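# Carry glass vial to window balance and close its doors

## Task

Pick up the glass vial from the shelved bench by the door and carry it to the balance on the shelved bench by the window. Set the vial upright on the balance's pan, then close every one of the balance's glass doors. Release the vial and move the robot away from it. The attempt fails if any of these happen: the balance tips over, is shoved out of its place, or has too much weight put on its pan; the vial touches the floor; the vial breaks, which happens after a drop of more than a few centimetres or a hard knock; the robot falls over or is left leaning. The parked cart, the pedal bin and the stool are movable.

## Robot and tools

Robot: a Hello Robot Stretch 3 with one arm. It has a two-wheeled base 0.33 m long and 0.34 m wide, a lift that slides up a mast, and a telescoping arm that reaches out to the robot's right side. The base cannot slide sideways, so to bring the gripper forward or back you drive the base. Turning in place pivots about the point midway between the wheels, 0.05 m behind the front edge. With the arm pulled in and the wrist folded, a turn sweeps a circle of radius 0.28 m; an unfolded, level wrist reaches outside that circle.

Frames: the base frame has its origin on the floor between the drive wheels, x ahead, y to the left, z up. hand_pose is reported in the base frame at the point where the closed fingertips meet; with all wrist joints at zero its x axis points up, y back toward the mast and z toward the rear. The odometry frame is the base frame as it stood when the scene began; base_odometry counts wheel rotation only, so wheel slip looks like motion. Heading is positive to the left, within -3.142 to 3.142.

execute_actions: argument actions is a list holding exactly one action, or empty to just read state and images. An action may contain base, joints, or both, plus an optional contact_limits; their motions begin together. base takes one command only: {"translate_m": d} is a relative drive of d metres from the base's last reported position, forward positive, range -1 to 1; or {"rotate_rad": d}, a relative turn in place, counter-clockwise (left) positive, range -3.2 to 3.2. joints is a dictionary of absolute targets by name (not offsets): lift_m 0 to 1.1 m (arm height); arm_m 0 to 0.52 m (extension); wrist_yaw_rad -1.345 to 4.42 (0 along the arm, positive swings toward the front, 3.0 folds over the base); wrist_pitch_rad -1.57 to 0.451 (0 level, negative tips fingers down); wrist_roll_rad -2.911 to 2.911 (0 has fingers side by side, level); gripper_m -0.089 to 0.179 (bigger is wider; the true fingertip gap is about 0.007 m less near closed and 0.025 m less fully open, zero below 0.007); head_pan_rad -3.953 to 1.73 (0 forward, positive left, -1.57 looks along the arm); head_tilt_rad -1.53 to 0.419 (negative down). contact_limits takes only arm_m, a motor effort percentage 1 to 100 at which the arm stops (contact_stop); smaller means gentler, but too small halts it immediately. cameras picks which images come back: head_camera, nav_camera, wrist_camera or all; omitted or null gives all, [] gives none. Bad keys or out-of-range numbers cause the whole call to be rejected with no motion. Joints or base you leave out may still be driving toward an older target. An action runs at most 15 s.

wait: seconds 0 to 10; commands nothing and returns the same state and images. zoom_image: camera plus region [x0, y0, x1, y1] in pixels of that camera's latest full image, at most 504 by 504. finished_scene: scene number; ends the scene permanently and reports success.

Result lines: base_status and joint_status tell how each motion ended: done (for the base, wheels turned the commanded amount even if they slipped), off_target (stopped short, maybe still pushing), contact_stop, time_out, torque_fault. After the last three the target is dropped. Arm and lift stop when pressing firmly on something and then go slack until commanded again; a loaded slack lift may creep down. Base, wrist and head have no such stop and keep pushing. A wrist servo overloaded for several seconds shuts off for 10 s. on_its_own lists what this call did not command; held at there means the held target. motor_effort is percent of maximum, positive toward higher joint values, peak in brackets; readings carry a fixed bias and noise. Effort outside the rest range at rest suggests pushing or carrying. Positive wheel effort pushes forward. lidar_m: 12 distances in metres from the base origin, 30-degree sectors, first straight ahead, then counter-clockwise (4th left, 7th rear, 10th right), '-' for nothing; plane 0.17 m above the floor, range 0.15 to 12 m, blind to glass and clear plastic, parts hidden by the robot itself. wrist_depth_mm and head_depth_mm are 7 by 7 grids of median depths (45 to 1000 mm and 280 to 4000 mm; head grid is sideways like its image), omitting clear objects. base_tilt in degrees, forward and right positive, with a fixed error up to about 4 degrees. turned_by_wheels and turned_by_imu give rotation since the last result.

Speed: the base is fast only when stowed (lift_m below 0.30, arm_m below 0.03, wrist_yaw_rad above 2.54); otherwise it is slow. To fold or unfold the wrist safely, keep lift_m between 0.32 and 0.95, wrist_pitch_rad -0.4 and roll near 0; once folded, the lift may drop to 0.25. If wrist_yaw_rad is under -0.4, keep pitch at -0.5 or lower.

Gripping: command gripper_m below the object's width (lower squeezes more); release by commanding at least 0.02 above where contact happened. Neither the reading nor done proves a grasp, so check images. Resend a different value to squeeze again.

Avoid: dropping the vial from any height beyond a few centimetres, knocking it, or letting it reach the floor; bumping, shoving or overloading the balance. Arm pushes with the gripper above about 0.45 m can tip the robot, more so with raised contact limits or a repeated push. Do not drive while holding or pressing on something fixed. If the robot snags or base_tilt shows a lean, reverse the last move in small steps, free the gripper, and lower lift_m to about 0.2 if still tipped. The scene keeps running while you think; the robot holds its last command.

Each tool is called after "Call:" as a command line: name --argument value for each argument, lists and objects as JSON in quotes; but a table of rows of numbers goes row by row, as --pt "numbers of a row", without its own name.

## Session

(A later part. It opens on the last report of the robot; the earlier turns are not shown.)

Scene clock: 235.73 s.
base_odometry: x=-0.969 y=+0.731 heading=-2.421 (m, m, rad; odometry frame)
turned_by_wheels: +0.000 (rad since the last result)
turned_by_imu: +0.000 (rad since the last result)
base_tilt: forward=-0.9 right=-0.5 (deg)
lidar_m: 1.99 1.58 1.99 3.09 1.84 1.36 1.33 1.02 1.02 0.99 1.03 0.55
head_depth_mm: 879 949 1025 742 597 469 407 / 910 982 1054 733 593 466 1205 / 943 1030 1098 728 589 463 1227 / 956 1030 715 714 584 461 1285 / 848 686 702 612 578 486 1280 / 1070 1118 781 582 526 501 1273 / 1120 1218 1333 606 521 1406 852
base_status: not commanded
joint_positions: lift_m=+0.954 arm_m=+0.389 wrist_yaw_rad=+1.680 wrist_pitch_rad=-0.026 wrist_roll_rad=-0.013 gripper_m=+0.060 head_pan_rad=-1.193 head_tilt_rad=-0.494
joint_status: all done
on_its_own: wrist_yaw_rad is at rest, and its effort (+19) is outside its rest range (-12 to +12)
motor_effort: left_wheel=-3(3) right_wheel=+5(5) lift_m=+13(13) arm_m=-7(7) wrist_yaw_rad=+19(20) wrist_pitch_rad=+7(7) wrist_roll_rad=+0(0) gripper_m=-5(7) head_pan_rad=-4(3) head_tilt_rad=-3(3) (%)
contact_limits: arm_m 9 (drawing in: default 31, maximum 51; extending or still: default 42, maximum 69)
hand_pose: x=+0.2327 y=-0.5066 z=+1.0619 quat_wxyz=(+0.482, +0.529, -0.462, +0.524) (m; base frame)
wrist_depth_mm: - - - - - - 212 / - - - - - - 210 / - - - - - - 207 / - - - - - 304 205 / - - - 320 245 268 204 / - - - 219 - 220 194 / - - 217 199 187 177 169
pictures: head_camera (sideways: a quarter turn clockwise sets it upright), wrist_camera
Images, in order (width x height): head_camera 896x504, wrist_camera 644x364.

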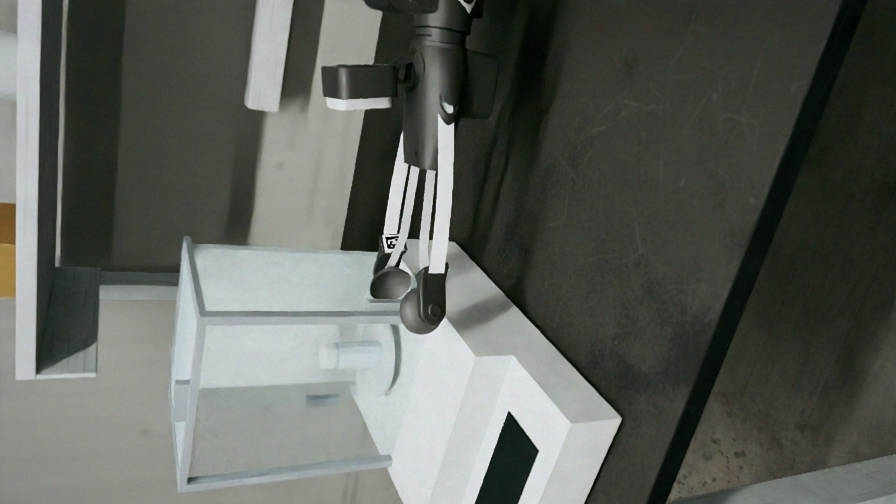

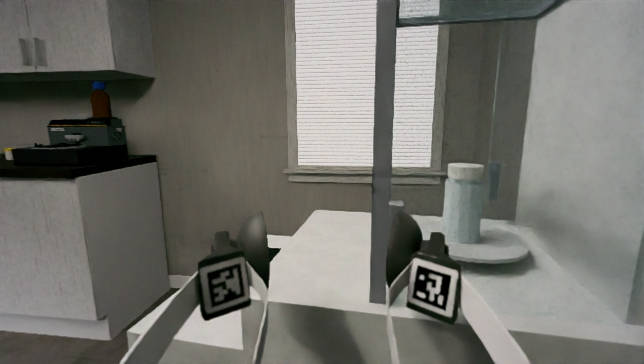

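Call:
execute_actions --actions '[{"base": {"translate_m": -0.04}, "joints": {"arm_m": 0.40}}]' --cameras '[]'

Call:
execute_actions --actions '[{"joints": {"arm_m": 0.25, "lift_m": 1.07, "wrist_pitch_rad": -0.55, "wrist_yaw_rad": -1.0, "gripper_m": 0.0}}]' --cameras '["head_camera", "nav_camera"]'

Scene clock: 252.30 s.
base_odometry: x=-0.939 y=+0.757 heading=-2.422 (m, m, rad; odometry frame)
turned_by_wheels: +0.000 (rad since the last result)
turned_by_imu: +0.001 (rad since the last result)
base_tilt: forward=-0.8 right=-0.6 (deg)
lidar_m: 2.03 1.61 2.05 2.96 1.79 1.32 1.28 0.98 1.02 0.99 1.04 0.58
head_depth_mm: 876 948 1023 740 597 469 406 / 907 978 1056 733 593 466 1203 / 944 1027 1099 747 588 464 1230 / 984 1067 1149 757 584 461 1286 / 890 684 707 665 580 485 1281 / 1056 719 747 598 556 501 1274 / 1119 1227 1322 604 528 1438 1267
base_status: done
joint_positions: lift_m=+0.954 arm_m=+0.400 wrist_yaw_rad=+1.698 wrist_pitch_rad=-0.025 wrist_roll_rad=-0.013 gripper_m=+0.060 head_pan_rad=-1.193 head_tilt_rad=-0.494
joint_status: all done
motor_effort: left_wheel=-1(7) right_wheel=+3(6) lift_m=+13(13) arm_m=+4(5) wrist_yaw_rad=+2(19) wrist_pitch_rad=+7(7) wrist_roll_rad=+0(0) gripper_m=+0(6) head_pan_rad=-3(4) head_tilt_rad=-3(3) (%)
hand_pose: x=+0.2321 y=-0.5124 z=+1.0619 quat_wxyz=(+0.477, +0.533, -0.457, +0.528) (m; base frame)
wrist_depth_mm: - - - - - - 213 / - - - - - - 212 / - - - - - - 225 / - - - - 394 359 240 / - - - 318 291 284 238 / - - - 240 - 219 364 / - - 265 245 227 210 205
pictures: none
No camera images: the call's "cameras" was empty. Leave "cameras" out to get every camera's image.

Scene clock: 254.67 s.
base_odometry: x=-0.939 y=+0.757 heading=-2.422 (m, m, rad; odometry frame)
turned_by_wheels: +0.000 (rad since the last result)
turned_by_imu: +0.001 (rad since the last result)
base_tilt: forward=-0.9 right=-0.6 (deg)
lidar_m: 2.02 1.62 2.05 2.96 1.79 1.32 1.29 0.98 1.02 0.99 1.04 0.58
head_depth_mm: 876 947 1023 818 597 469 407 / 909 979 1057 812 592 466 1204 / 944 1029 1097 806 589 463 1233 / 982 1067 1141 760 584 462 1286 / 886 683 708 670 580 487 1281 / 1054 717 746 599 557 501 1272 / 1120 1226 1322 605 528 1439 1264
base_status: not commanded
joint_positions: lift_m=+1.069 arm_m=+0.250 wrist_yaw_rad=-0.998 wrist_pitch_rad=-0.562 wrist_roll_rad=-0.013 gripper_m=+0.000 head_pan_rad=-1.193 head_tilt_rad=-0.494
joint_status: all done
motor_effort: left_wheel=-1(1) right_wheel=+3(3) lift_m=+52(55) arm_m=-4(5) wrist_yaw_rad=-2(1) wrist_pitch_rad=+3(8) wrist_roll_rad=+0(0) gripper_m=-3(89) head_pan_rad=-2(3) head_tilt_rad=-3(3) (%)
hand_pose: x=-0.1929 y=-0.5058 z=+1.0511 quat_wxyz=(+0.507, -0.149, -0.687, -0.498) (m; base frame)
wrist_depth_mm: 496 604 749 856 - - - / 531 591 624 624 616 616 643 / 495 484 485 483 486 487 501 / 403 401 404 400 397 397 411 / 341 341 342 357 339 337 339 / 296 297 301 - 296 294 295 / 263 263 262 263 261 260 260
pictures: head_camera (sideways: a quarter turn clockwise sets it upright), nav_camera (sideways: a quarter turn counterclockwise sets it upright)
Images, in order (width x height): head_camera 896x504, nav_camera 672x504.

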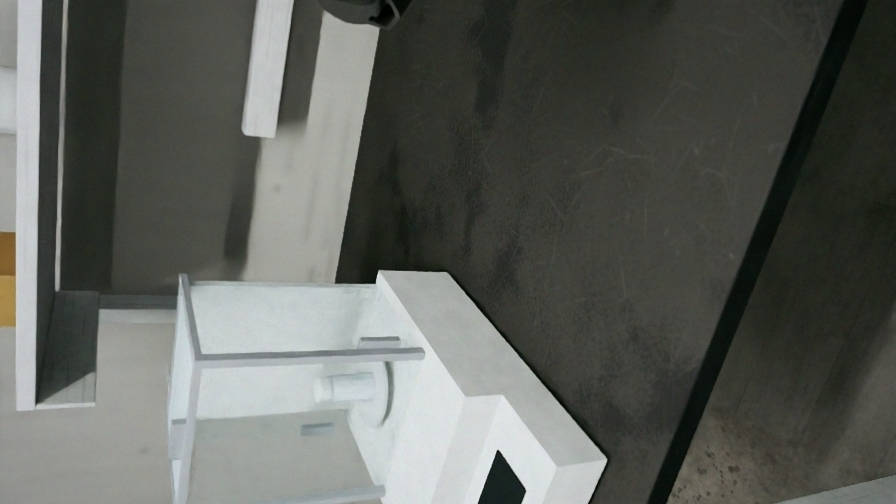

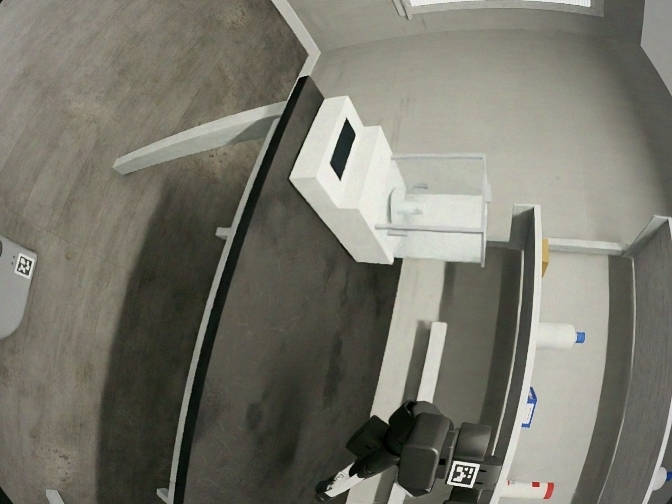

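Call:
execute_actions --actions '[{"base": {"translate_m": 0.80}, "joints": {"arm_m": 0.16, "lift_m": 1.08, "head_pan_rad": -2.0, "head_tilt_rad": -0.45}}]'

Scene clock: 265.00 s.
base_odometry: x=-1.540 y=+0.230 heading=-2.422 (m, m, rad; odometry frame)
turned_by_wheels: +0.000 (rad since the last result)
turned_by_imu: +0.004 (rad since the last result)
base_tilt: forward=-0.8 right=-0.6 (deg)
lidar_m: 1.23 1.06 0.98 2.60 3.21 2.14 1.76 1.40 0.46 1.12 1.17 1.27
head_depth_mm: 1125 - - 637 574 1535 1334 / 879 - - 616 553 568 1260 / 1014 - 778 645 593 1504 712 / 851 - 939 764 1469 1515 1313 / 848 - 1125 1016 1346 1459 1302 / 903 - - - 1332 1455 1304 / 890 - - - 1268 1381 1294
base_status: done
joint_positions: lift_m=+1.079 arm_m=+0.160 wrist_yaw_rad=-0.998 wrist_pitch_rad=-0.562 wrist_roll_rad=-0.013 gripper_m=+0.000 head_pan_rad=-1.993 head_tilt_rad=-0.458
joint_status: all done
motor_effort: left_wheel=-1(2) right_wheel=+3(7) lift_m=+52(54) arm_m=-4(5) wrist_yaw_rad=-1(2) wrist_pitch_rad=+3(3) wrist_roll_rad=+0(0) gripper_m=-2(3) head_pan_rad=-3(44) head_tilt_rad=+4(11) (%)
hand_pose: x=-0.1929 y=-0.4157 z=+1.0610 quat_wxyz=(+0.507, -0.149, -0.687, -0.499) (m; base frame)
wrist_depth_mm: 578 676 378 827 870 893 - / 585 652 390 398 649 638 - / 622 509 363 330 368 520 - / 670 714 404 311 323 430 - / 712 828 - 326 289 - - / 749 927 - - 300 - - / 795 - - - 383 - -
pictures: head_camera (sideways: a quarter turn clockwise sets it upright), nav_camera (sideways: a quarter turn counterclockwise sets it upright), wrist_camera
Images, in order (width x height): head_camera 896x504, nav_camera 672x504, wrist_camera 644x364.

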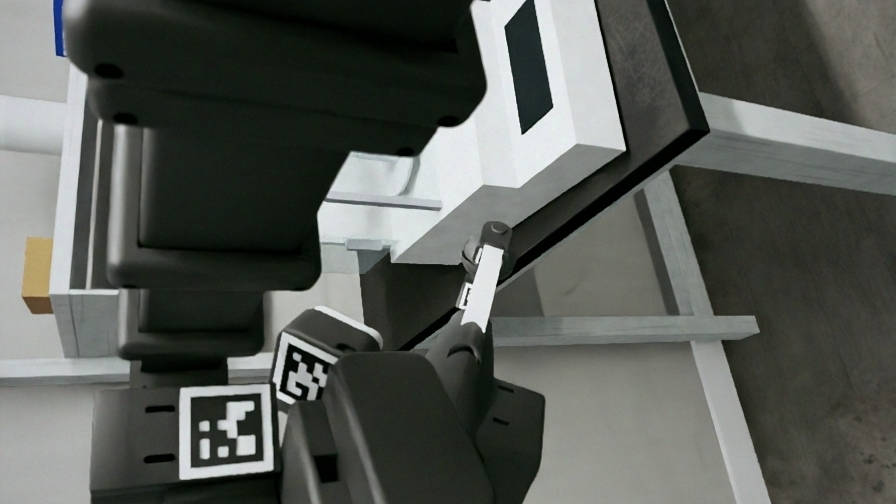

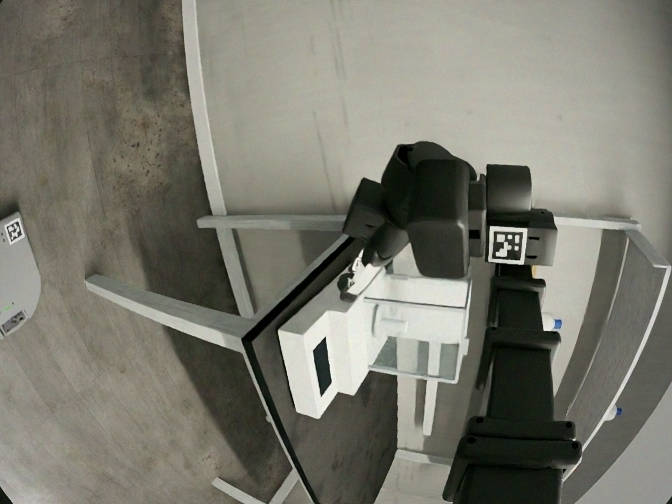

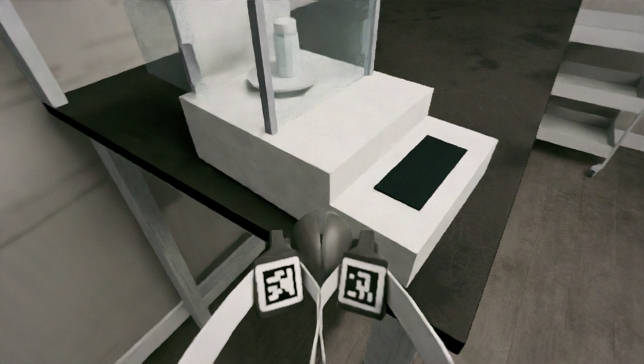

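Call:
execute_actions --actions '[{"joints": {"arm_m": 0.40, "head_pan_rad": -1.85, "head_tilt_rad": -0.4}}]'

Scene clock: 269.93 s.
base_odometry: x=-1.540 y=+0.230 heading=-2.422 (m, m, rad; odometry frame)
turned_by_wheels: +0.000 (rad since the last result)
turned_by_imu: +0.001 (rad since the last result)
base_tilt: forward=-0.9 right=-0.5 (deg)
lidar_m: 1.23 1.06 0.98 2.61 3.23 2.14 1.75 1.41 0.46 1.13 1.17 1.26
head_depth_mm: 873 - - 693 569 511 586 / 1002 - - 687 588 601 649 / 963 1042 1185 880 767 1520 1364 / 946 919 1125 1112 1310 1412 1357 / 941 989 1097 1197 1302 1436 1353 / 916 958 - 1155 1260 1382 1349 / 894 947 1039 1115 1214 1335 1342
base_status: not commanded
joint_positions: lift_m=+1.079 arm_m=+0.400 wrist_yaw_rad=-0.998 wrist_pitch_rad=-0.562 wrist_roll_rad=-0.013 gripper_m=+0.000 head_pan_rad=-1.857 head_tilt_rad=-0.408
joint_status: all done
motor_effort: left_wheel=-2(1) right_wheel=+3(3) lift_m=+52(52) arm_m=+4(4) wrist_yaw_rad=+0(1) wrist_pitch_rad=+3(3) wrist_roll_rad=+0(0) gripper_m=-2(3) head_pan_rad=+3(17) head_tilt_rad=+5(14) (%)
hand_pose: x=-0.1930 y=-0.6550 z=+1.0610 quat_wxyz=(+0.507, -0.150, -0.687, -0.499) (m; base frame)
wrist_depth_mm: 377 485 614 803 268 873 862 / 417 514 616 640 291 605 306 / 442 485 508 504 303 295 312 / 464 548 416 416 280 269 260 / 489 620 619 363 284 235 229 / 523 666 786 - 298 252 210 / 548 717 - - - 267 226
pictures: head_camera (sideways: a quarter turn clockwise sets it upright), nav_camera (sideways: a quarter turn counterclockwise sets it upright), wrist_camera
Images, in order (width x height): head_camera 896x504, nav_camera 672x504, wrist_camera 644x364.

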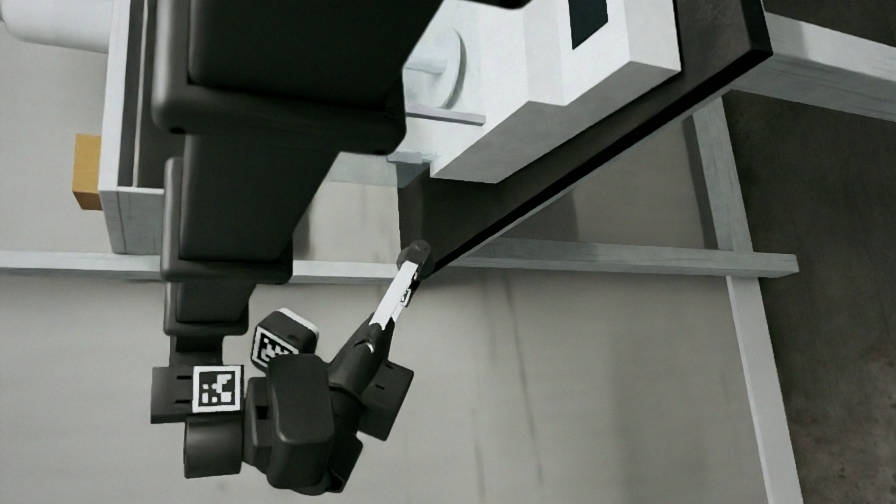

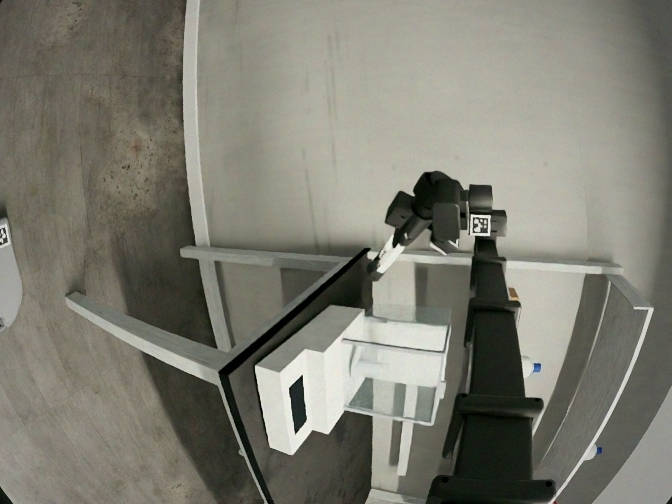

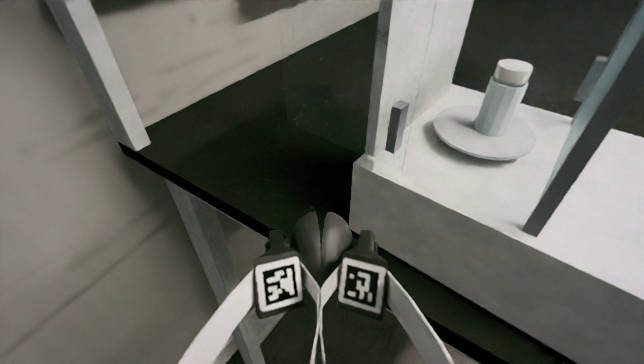

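Call:
execute_actions --actions '[{"base": {"translate_m": -0.095}, "joints": {"arm_m": 0.455}}]' --cameras '["nav_camera", "wrist_camera"]'

Scene clock: 276.97 s.
base_odometry: x=-1.469 y=+0.292 heading=-2.422 (m, m, rad; odometry frame)
turned_by_wheels: +0.000 (rad since the last result)
turned_by_imu: +0.001 (rad since the last result)
base_tilt: forward=-0.8 right=-0.5 (deg)
lidar_m: 1.32 1.06 1.04 2.89 3.20 2.04 1.66 1.40 0.41 1.02 1.17 1.36
head_depth_mm: 1027 1030 - 694 571 502 1371 / 871 - - 685 559 492 1271 / 969 1037 704 681 551 495 564 / 938 1011 1122 754 689 1450 1360 / 901 913 1081 1095 1253 1374 1358 / 914 - - 1149 1257 1379 1345 / 891 944 1046 1108 1210 1333 1343
base_status: done
joint_positions: lift_m=+1.079 arm_m=+0.455 wrist_yaw_rad=-0.998 wrist_pitch_rad=-0.562 wrist_roll_rad=-0.013 gripper_m=+0.000 head_pan_rad=-1.857 head_tilt_rad=-0.408
joint_status: all done
motor_effort: left_wheel=-2(6) right_wheel=+3(4) lift_m=+52(52) arm_m=+4(5) wrist_yaw_rad=-2(1) wrist_pitch_rad=+3(3) wrist_roll_rad=+0(0) gripper_m=-2(2) head_pan_rad=+4(4) head_tilt_rad=+4(5) (%)
hand_pose: x=-0.1930 y=-0.7100 z=+1.0610 quat_wxyz=(+0.507, -0.150, -0.687, -0.499) (m; base frame)
wrist_depth_mm: 360 432 540 767 137 211 864 / 378 454 581 640 154 573 628 / 341 473 505 501 187 475 495 / 394 416 415 416 219 248 208 / 438 373 351 370 216 215 215 / 467 567 314 - 199 198 197 / 496 638 688 272 218 176 175
pictures: nav_camera (sideways: a quarter turn counterclockwise sets it upright), wrist_camera
Images, in order (width x height): nav_camera 672x504, wrist_camera 644x364.

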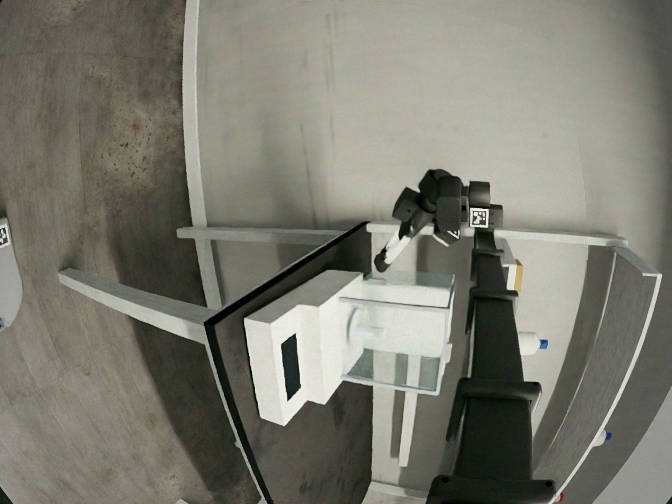

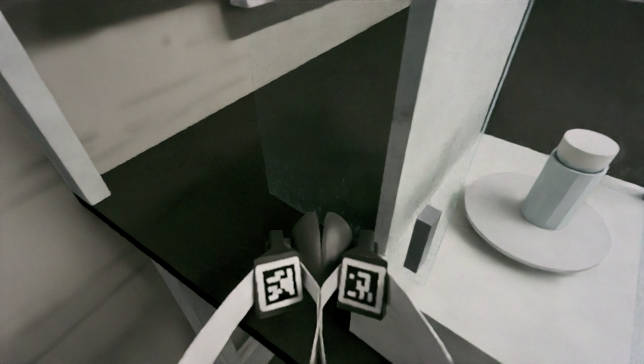

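Call:
execute_actions --actions '[{"base": {"translate_m": -0.022}}]' --cameras '["wrist_camera"]'

Call:
execute_actions --actions '[{"joints": {"arm_m": 0.41}, "contact_limits": {"arm_m": 9}}]' --cameras '["wrist_camera"]'

Scene clock: 281.50 s.
base_odometry: x=-1.452 y=+0.307 heading=-2.422 (m, m, rad; odometry frame)
turned_by_wheels: +0.000 (rad since the last result)
turned_by_imu: +0.001 (rad since the last result)
base_tilt: forward=-0.9 right=-0.5 (deg)
lidar_m: 1.34 1.07 1.06 3.12 2.73 2.01 1.64 1.40 0.39 1.01 1.17 1.39
head_depth_mm: 1038 1025 - 876 568 499 1383 / 839 - - 731 555 492 1338 / 972 1040 704 666 545 483 529 / 930 1010 1097 713 606 1400 1362 / 884 895 1089 1046 1230 1363 1354 / 913 - - 1150 1253 1387 1346 / 890 942 1038 1112 1212 1330 1341
base_status: done
joint_positions: lift_m=+1.079 arm_m=+0.455 wrist_yaw_rad=-0.998 wrist_pitch_rad=-0.566 wrist_roll_rad=-0.013 gripper_m=+0.000 head_pan_rad=-1.857 head_tilt_rad=-0.408
joint_status: not commanded
motor_effort: left_wheel=+0(3) right_wheel=+0(4) lift_m=+52(52) arm_m=+4(4) wrist_yaw_rad=-1(1) wrist_pitch_rad=+4(5) wrist_roll_rad=+0(0) gripper_m=-3(2) head_pan_rad=+3(3) head_tilt_rad=+5(4) (%)
hand_pose: x=-0.1925 y=-0.7097 z=+1.0602 quat_wxyz=(+0.506, -0.148, -0.687, -0.500) (m; base frame)
wrist_depth_mm: 358 432 545 757 112 201 849 / 378 455 571 631 132 562 616 / 388 470 501 501 149 477 492 / 375 414 412 407 185 268 176 / 434 351 352 373 215 204 214 / 468 541 311 - 193 192 188 / 493 630 277 264 183 175 175
pictures: wrist_camera
Images, in order (width x height): wrist_camera 644x364.

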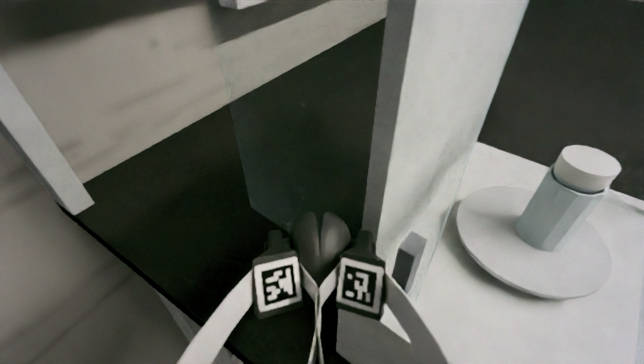

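Scene clock: 282.93 s.
base_odometry: x=-1.452 y=+0.307 heading=-2.421 (m, m, rad; odometry frame)
turned_by_wheels: +0.000 (rad since the last result)
turned_by_imu: +0.001 (rad since the last result)
base_tilt: forward=-0.8 right=-0.5 (deg)
lidar_m: 1.34 1.06 1.06 3.14 2.74 2.02 1.64 1.40 0.39 1.01 1.17 1.39
head_depth_mm: 1038 - - 877 568 499 1372 / 839 - - 691 555 490 1334 / 970 1041 705 666 545 482 531 / 927 1013 1109 715 607 1408 1360 / 886 900 1092 1014 1228 1364 1358 / 915 958 - 1146 1248 1377 1341 / 890 943 1041 1109 1206 1326 1338
base_status: not commanded
joint_positions: lift_m=+1.079 arm_m=+0.410 wrist_yaw_rad=-0.988 wrist_pitch_rad=-0.569 wrist_roll_rad=-0.013 gripper_m=+0.000 head_pan_rad=-1.857 head_tilt_rad=-0.408
joint_status: all done
motor_effort: left_wheel=+3(3) right_wheel=-4(3) lift_m=+51(52) arm_m=-5(7) wrist_yaw_rad=-11(11) wrist_pitch_rad=+5(5) wrist_roll_rad=+0(0) gripper_m=-4(4) head_pan_rad=+4(4) head_tilt_rad=+5(4) (%)
contact_limits: arm_m 9 (drawing in: default 31, maximum 51; extending or still: default 42, maximum 69)
hand_pose: x=-0.1910 y=-0.6668 z=+1.0597 quat_wxyz=(+0.508, -0.144, -0.688, -0.498) (m; base frame)
wrist_depth_mm: 390 467 587 139 194 854 852 / 406 494 603 156 227 627 627 / 426 490 498 186 272 489 471 / 415 414 411 217 254 214 258 / 478 363 352 240 216 214 226 / 507 587 309 - 197 198 197 / 539 684 276 252 180 175 112
pictures: wrist_camera
Images, in order (width x height): wrist_camera 644x364.

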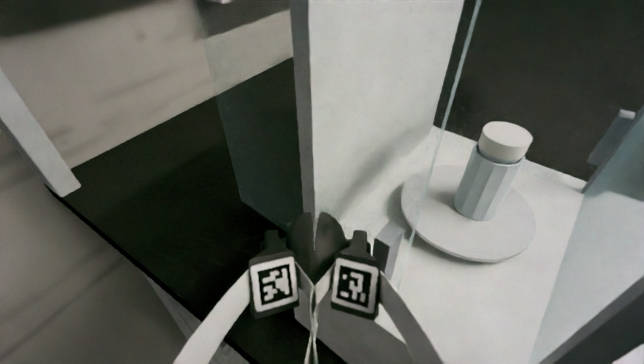

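Call:
execute_actions --actions '[{"base": {"translate_m": 0.008}, "joints": {"arm_m": 0.365}, "contact_limits": {"arm_m": 9}}]' --cameras '["wrist_camera"]'

Scene clock: 285.90 s.
base_odometry: x=-1.458 y=+0.301 heading=-2.421 (m, m, rad; odometry frame)
turned_by_wheels: +0.000 (rad since the last result)
turned_by_imu: +0.001 (rad since the last result)
base_tilt: forward=-0.8 right=-0.5 (deg)
lidar_m: 1.33 1.07 1.05 3.14 2.74 2.02 1.65 1.40 0.40 1.02 1.17 1.38
head_depth_mm: 1031 - - 783 569 500 1383 / 843 1057 - 686 557 491 1304 / 972 1039 707 679 544 486 533 / 935 1010 1107 716 632 1408 1359 / 920 897 1104 1071 1249 1385 1355 / 914 - - 1160 1252 1379 1348 / 889 944 1041 1109 1213 1328 1345
base_status: done
joint_positions: lift_m=+1.079 arm_m=+0.365 wrist_yaw_rad=-0.994 wrist_pitch_rad=-0.568 wrist_roll_rad=-0.013 gripper_m=+0.000 head_pan_rad=-1.857 head_tilt_rad=-0.408
joint_status: all done
motor_effort: left_wheel=+0(6) right_wheel=+2(2) lift_m=+51(51) arm_m=-5(5) wrist_yaw_rad=-5(11) wrist_pitch_rad=+5(5) wrist_roll_rad=+0(0) gripper_m=-3(4) head_pan_rad=+3(4) head_tilt_rad=+5(4) (%)
contact_limits: arm_m 9 (drawing in: default 31, maximum 51; extending or still: default 42, maximum 69)
hand_pose: x=-0.1918 y=-0.6209 z=+1.0599 quat_wxyz=(+0.507, -0.146, -0.688, -0.499) (m; base frame)
wrist_depth_mm: 427 510 170 200 750 862 73 / 448 539 577 222 593 628 563 / 463 504 480 249 276 310 475 / 428 415 395 256 239 250 395 / 520 361 340 243 224 214 227 / 547 642 313 - 198 193 197 / 593 738 283 252 182 175 175
pictures: wrist_camera
Images, in order (width x height): wrist_camera 644x364.

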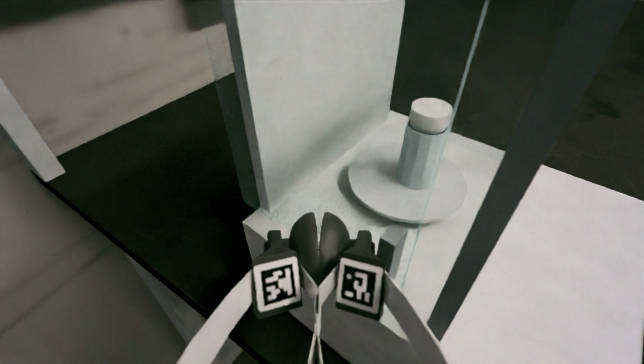

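Call:
execute_actions --actions '[{"base": {"translate_m": 0.003}, "joints": {"arm_m": 0.33}, "contact_limits": {"arm_m": 9}}]' --cameras '["wrist_camera"]'

Scene clock: 288.33 s.
base_odometry: x=-1.461 y=+0.299 heading=-2.421 (m, m, rad; odometry frame)
turned_by_wheels: +0.000 (rad since the last result)
turned_by_imu: +0.001 (rad since the last result)
base_tilt: forward=-0.9 right=-0.5 (deg)
lidar_m: 1.33 1.06 1.05 3.13 3.34 2.02 1.65 1.40 0.40 1.01 1.17 1.38
head_depth_mm: 1026 - - 691 569 500 1370 / 848 1065 - 663 556 490 1301 / 969 1038 707 670 545 488 538 / 933 1009 1107 726 643 1434 1365 / 922 892 1109 1050 1277 1399 1350 / 914 - - 1162 1250 1381 1348 / 890 944 - 1109 1216 1327 1336
base_status: done
joint_positions: lift_m=+1.079 arm_m=+0.332 wrist_yaw_rad=-0.976 wrist_pitch_rad=-0.560 wrist_roll_rad=-0.013 gripper_m=+0.000 head_pan_rad=-1.857 head_tilt_rad=-0.408
joint_status: arm_m contact_stop (moved -0.034 of -0.035)
on_its_own: arm_m is slack since a contact_stop, until your next command for it; wrist_yaw_rad is at rest, and its effort (-23) is outside its rest range (-12 to +12)
motor_effort: left_wheel=+2(2) right_wheel=-1(5) lift_m=+51(51) arm_m=+0(8) wrist_yaw_rad=-23(23) wrist_pitch_rad=+3(5) wrist_roll_rad=+0(0) gripper_m=-5(5) head_pan_rad=+5(4) head_tilt_rad=+5(5) (%)
contact_limits: arm_m 9 (drawing in: default 31, maximum 51; extending or still: default 42, maximum 69)
hand_pose: x=-0.1907 y=-0.5911 z=+1.0615 quat_wxyz=(+0.513, -0.143, -0.688, -0.493) (m; base frame)
wrist_depth_mm: 446 536 191 241 768 813 868 / 469 561 216 265 578 606 630 / 476 511 250 291 226 484 501 / 477 417 392 263 245 270 411 / 549 367 333 245 217 230 244 / 580 676 317 - 195 199 227 / 619 782 285 256 185 177 207
pictures: wrist_camera
Images, in order (width x height): wrist_camera 644x364.

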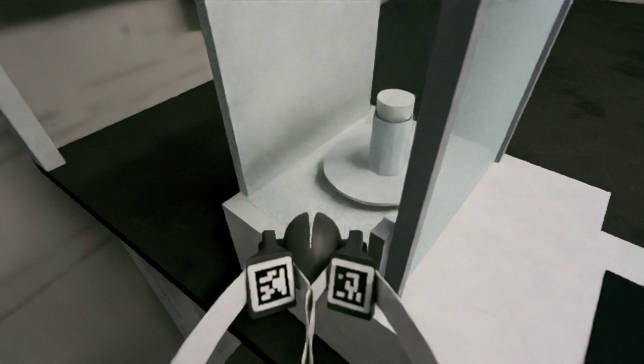

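Door hit its stop. Release pressure and move away.

Call:
execute_actions --actions '[{"base": {"translate_m": 0.06}, "joints": {"arm_m": 0.345}}]' --cameras '["wrist_camera"]'

Call:
execute_actions --actions '[{"joints": {"arm_m": 0.01, "lift_m": 0.9, "head_pan_rad": -2.1, "head_tilt_rad": -0.25}}]'

Scene clock: 292.17 s.
base_odometry: x=-1.506 y=+0.260 heading=-2.421 (m, m, rad; odometry frame)
turned_by_wheels: +0.000 (rad since the last result)
turned_by_imu: +0.001 (rad since the last result)
base_tilt: forward=-0.8 right=-0.4 (deg)
lidar_m: 1.27 1.06 1.01 2.88 3.21 2.08 1.71 1.40 0.43 1.04 1.17 1.31
head_depth_mm: 854 - - 692 567 509 1376 / 1009 1072 - 688 565 504 563 / 967 1040 938 722 619 1488 1367 / 946 826 1139 961 1208 1445 1362 / 929 981 1058 1201 1299 1421 1358 / 915 - - 1161 1256 1382 1347 / 891 947 1002 1110 1211 1332 1342
base_status: done
joint_positions: lift_m=+1.079 arm_m=+0.345 wrist_yaw_rad=-0.957 wrist_pitch_rad=-0.562 wrist_roll_rad=-0.013 gripper_m=+0.000 head_pan_rad=-1.857 head_tilt_rad=-0.408
joint_status: all done
on_its_own: wrist_yaw_rad is held at -0.959, not at your -1.000, by its stall guard, which is not easing now
motor_effort: left_wheel=-1(2) right_wheel=+3(5) lift_m=+51(51) arm_m=+4(4) wrist_yaw_rad=-2(5) wrist_pitch_rad=+3(3) wrist_roll_rad=+0(0) gripper_m=-2(4) head_pan_rad=+3(4) head_tilt_rad=+5(5) (%)
hand_pose: x=-0.1883 y=-0.6071 z=+1.0611 quat_wxyz=(+0.517, -0.135, -0.690, -0.488) (m; base frame)
wrist_depth_mm: 409 514 647 240 322 815 802 / 424 548 633 275 329 573 633 / 466 483 507 302 291 302 498 / 509 473 416 281 268 260 269 / 537 637 378 289 231 228 236 / 564 725 849 - 236 204 209 / 607 772 - - 265 211 202
pictures: wrist_camera
Images, in order (width x height): wrist_camera 644x364.

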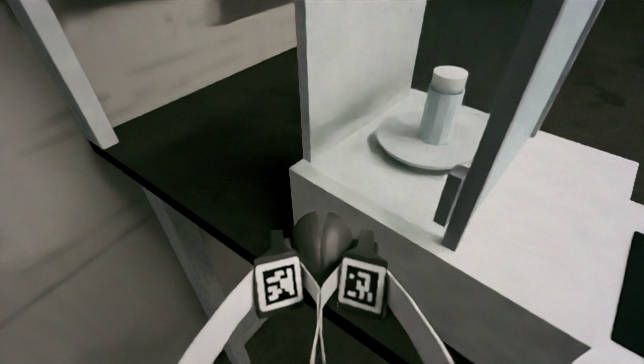

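Scene clock: 295.83 s.
base_odometry: x=-1.506 y=+0.260 heading=-2.421 (m, m, rad; odometry frame)
turned_by_wheels: +0.000 (rad since the last result)
turned_by_imu: +0.001 (rad since the last result)
base_tilt: forward=-0.8 right=-0.6 (deg)
lidar_m: 1.27 1.06 1.01 2.89 3.21 2.09 1.71 1.40 0.43 1.04 1.17 1.31
head_depth_mm: 1317 1351 1493 1537 889 577 1471 / 1242 1295 1397 1396 880 546 570 / 1165 1206 1304 1276 654 527 486 / 1099 961 1200 771 648 532 497 / 1040 1086 1132 737 644 603 1394 / 991 1007 1091 1135 847 1250 1263 / 924 945 1019 1050 1118 1198 1274
base_status: not commanded
joint_positions: lift_m=+0.901 arm_m=+0.010 wrist_yaw_rad=-0.958 wrist_pitch_rad=-0.562 wrist_roll_rad=-0.013 gripper_m=+0.000 head_pan_rad=-2.093 head_tilt_rad=-0.260
joint_status: all done
on_its_own: wrist_yaw_rad is held at -0.959, not at your -1.000, by its stall guard, which is not easing now
motor_effort: left_wheel=-1(1) right_wheel=+3(2) lift_m=+13(46) arm_m=-5(5) wrist_yaw_rad=-2(2) wrist_pitch_rad=+3(4) wrist_roll_rad=+0(0) gripper_m=-3(2) head_pan_rad=-3(22) head_tilt_rad=+5(20) (%)
hand_pose: x=-0.1883 y=-0.2725 z=+0.8825 quat_wxyz=(+0.517, -0.135, -0.690, -0.488) (m; base frame)
wrist_depth_mm: 344 262 205 255 327 - - / 613 271 227 239 - - - / 710 881 215 221 - - - / 784 - - - - - - / 848 - - - - - - / 878 - - - - - - / 910 965 960 914 956 956 948
pictures: head_camera (sideways: a quarter turn clockwise sets it upright), nav_camera (sideways: a quarter turn counterclockwise sets it upright), wrist_camera
Images, in order (width x height): head_camera 896x504, nav_camera 672x504, wrist_camera 644x364.

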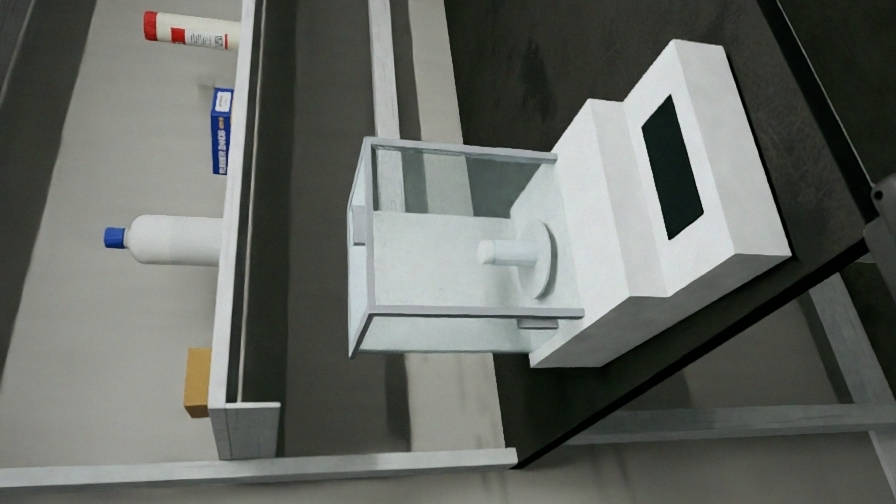

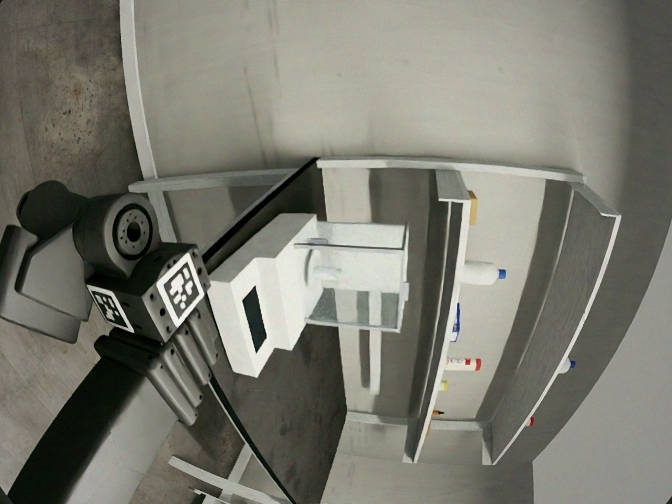

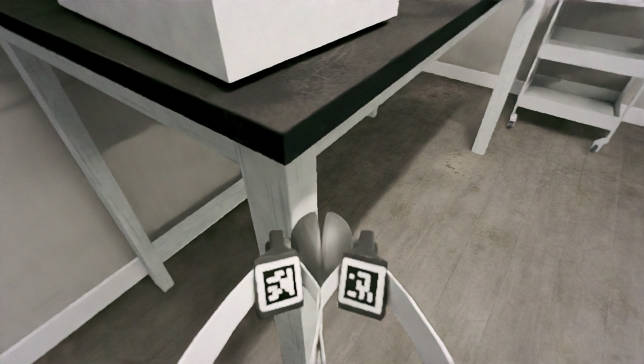

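Call:
zoom_image --camera "head_camera" --region '[320, 120, 480, 370]'

Region (320, 120, 480, 370) of head_camera's 896x504 image, scaled by 2.016, with more detail than that image has; it fills the left 323 columns of this view, and the rest is white.

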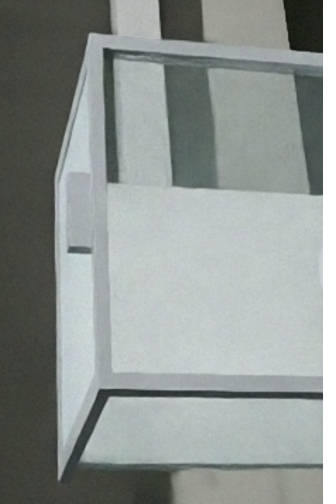

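Call:
execute_actions --actions '[{"base": {"translate_m": 0.3}, "joints": {"wrist_yaw_rad": 1.6, "head_pan_rad": -2.4, "head_tilt_rad": -0.25}}]' --cameras '["head_camera"]'

Scene clock: 304.20 s.
base_odometry: x=-1.731 y=+0.062 heading=-2.422 (m, m, rad; odometry frame)
turned_by_wheels: +0.000 (rad since the last result)
turned_by_imu: +0.003 (rad since the last result)
base_tilt: forward=-0.9 right=-0.5 (deg)
lidar_m: 0.97 1.01 0.84 1.52 3.21 2.40 2.01 0.65 1.14 1.13 1.18 1.00
head_depth_mm: 1808 2227 2364 1568 1009 2049 1571 / 1540 1881 2042 1543 788 1936 1563 / 1527 1582 1752 1374 737 721 775 / 1383 1449 1527 903 759 1775 1549 / 1274 1143 1356 909 852 1637 1529 / 1162 1192 1277 1307 1030 1490 1469 / 1071 1085 1158 1196 1186 1265 1362
base_status: done
joint_positions: lift_m=+0.901 arm_m=+0.010 wrist_yaw_rad=+1.598 wrist_pitch_rad=-0.562 wrist_roll_rad=-0.013 gripper_m=+0.000 head_pan_rad=-2.393 head_tilt_rad=-0.260
joint_status: all done
motor_effort: left_wheel=-2(3) right_wheel=+3(7) lift_m=+12(12) arm_m=-4(5) wrist_yaw_rad=+3(7) wrist_pitch_rad=+3(3) wrist_roll_rad=+0(0) gripper_m=-1(2) head_pan_rad=-3(26) head_tilt_rad=+6(11) (%)
hand_pose: x=+0.1825 y=-0.1499 z=+0.8825 quat_wxyz=(+0.617, +0.621, -0.329, +0.354) (m; base frame)
wrist_depth_mm: 855 832 816 795 778 762 758 / 913 931 892 904 875 865 866 / - - - - - - 930 / - - - - - - - / - - - - - - - / - - - - - - - / 947 947 977 955 955 945 950
pictures: head_camera (sideways: a quarter turn clockwise sets it upright)
Images, in order (width x height): head_camera 896x504.

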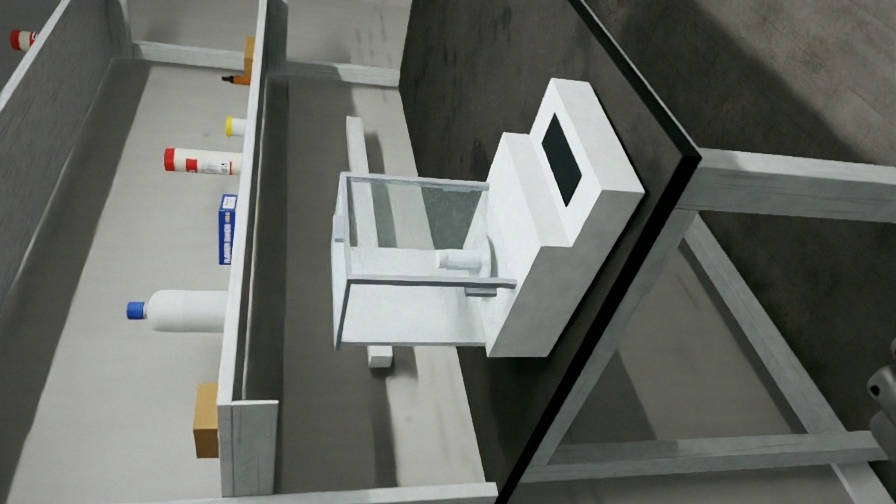

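Call:
finished_scene --scene 1

The scene is finished: the task was done.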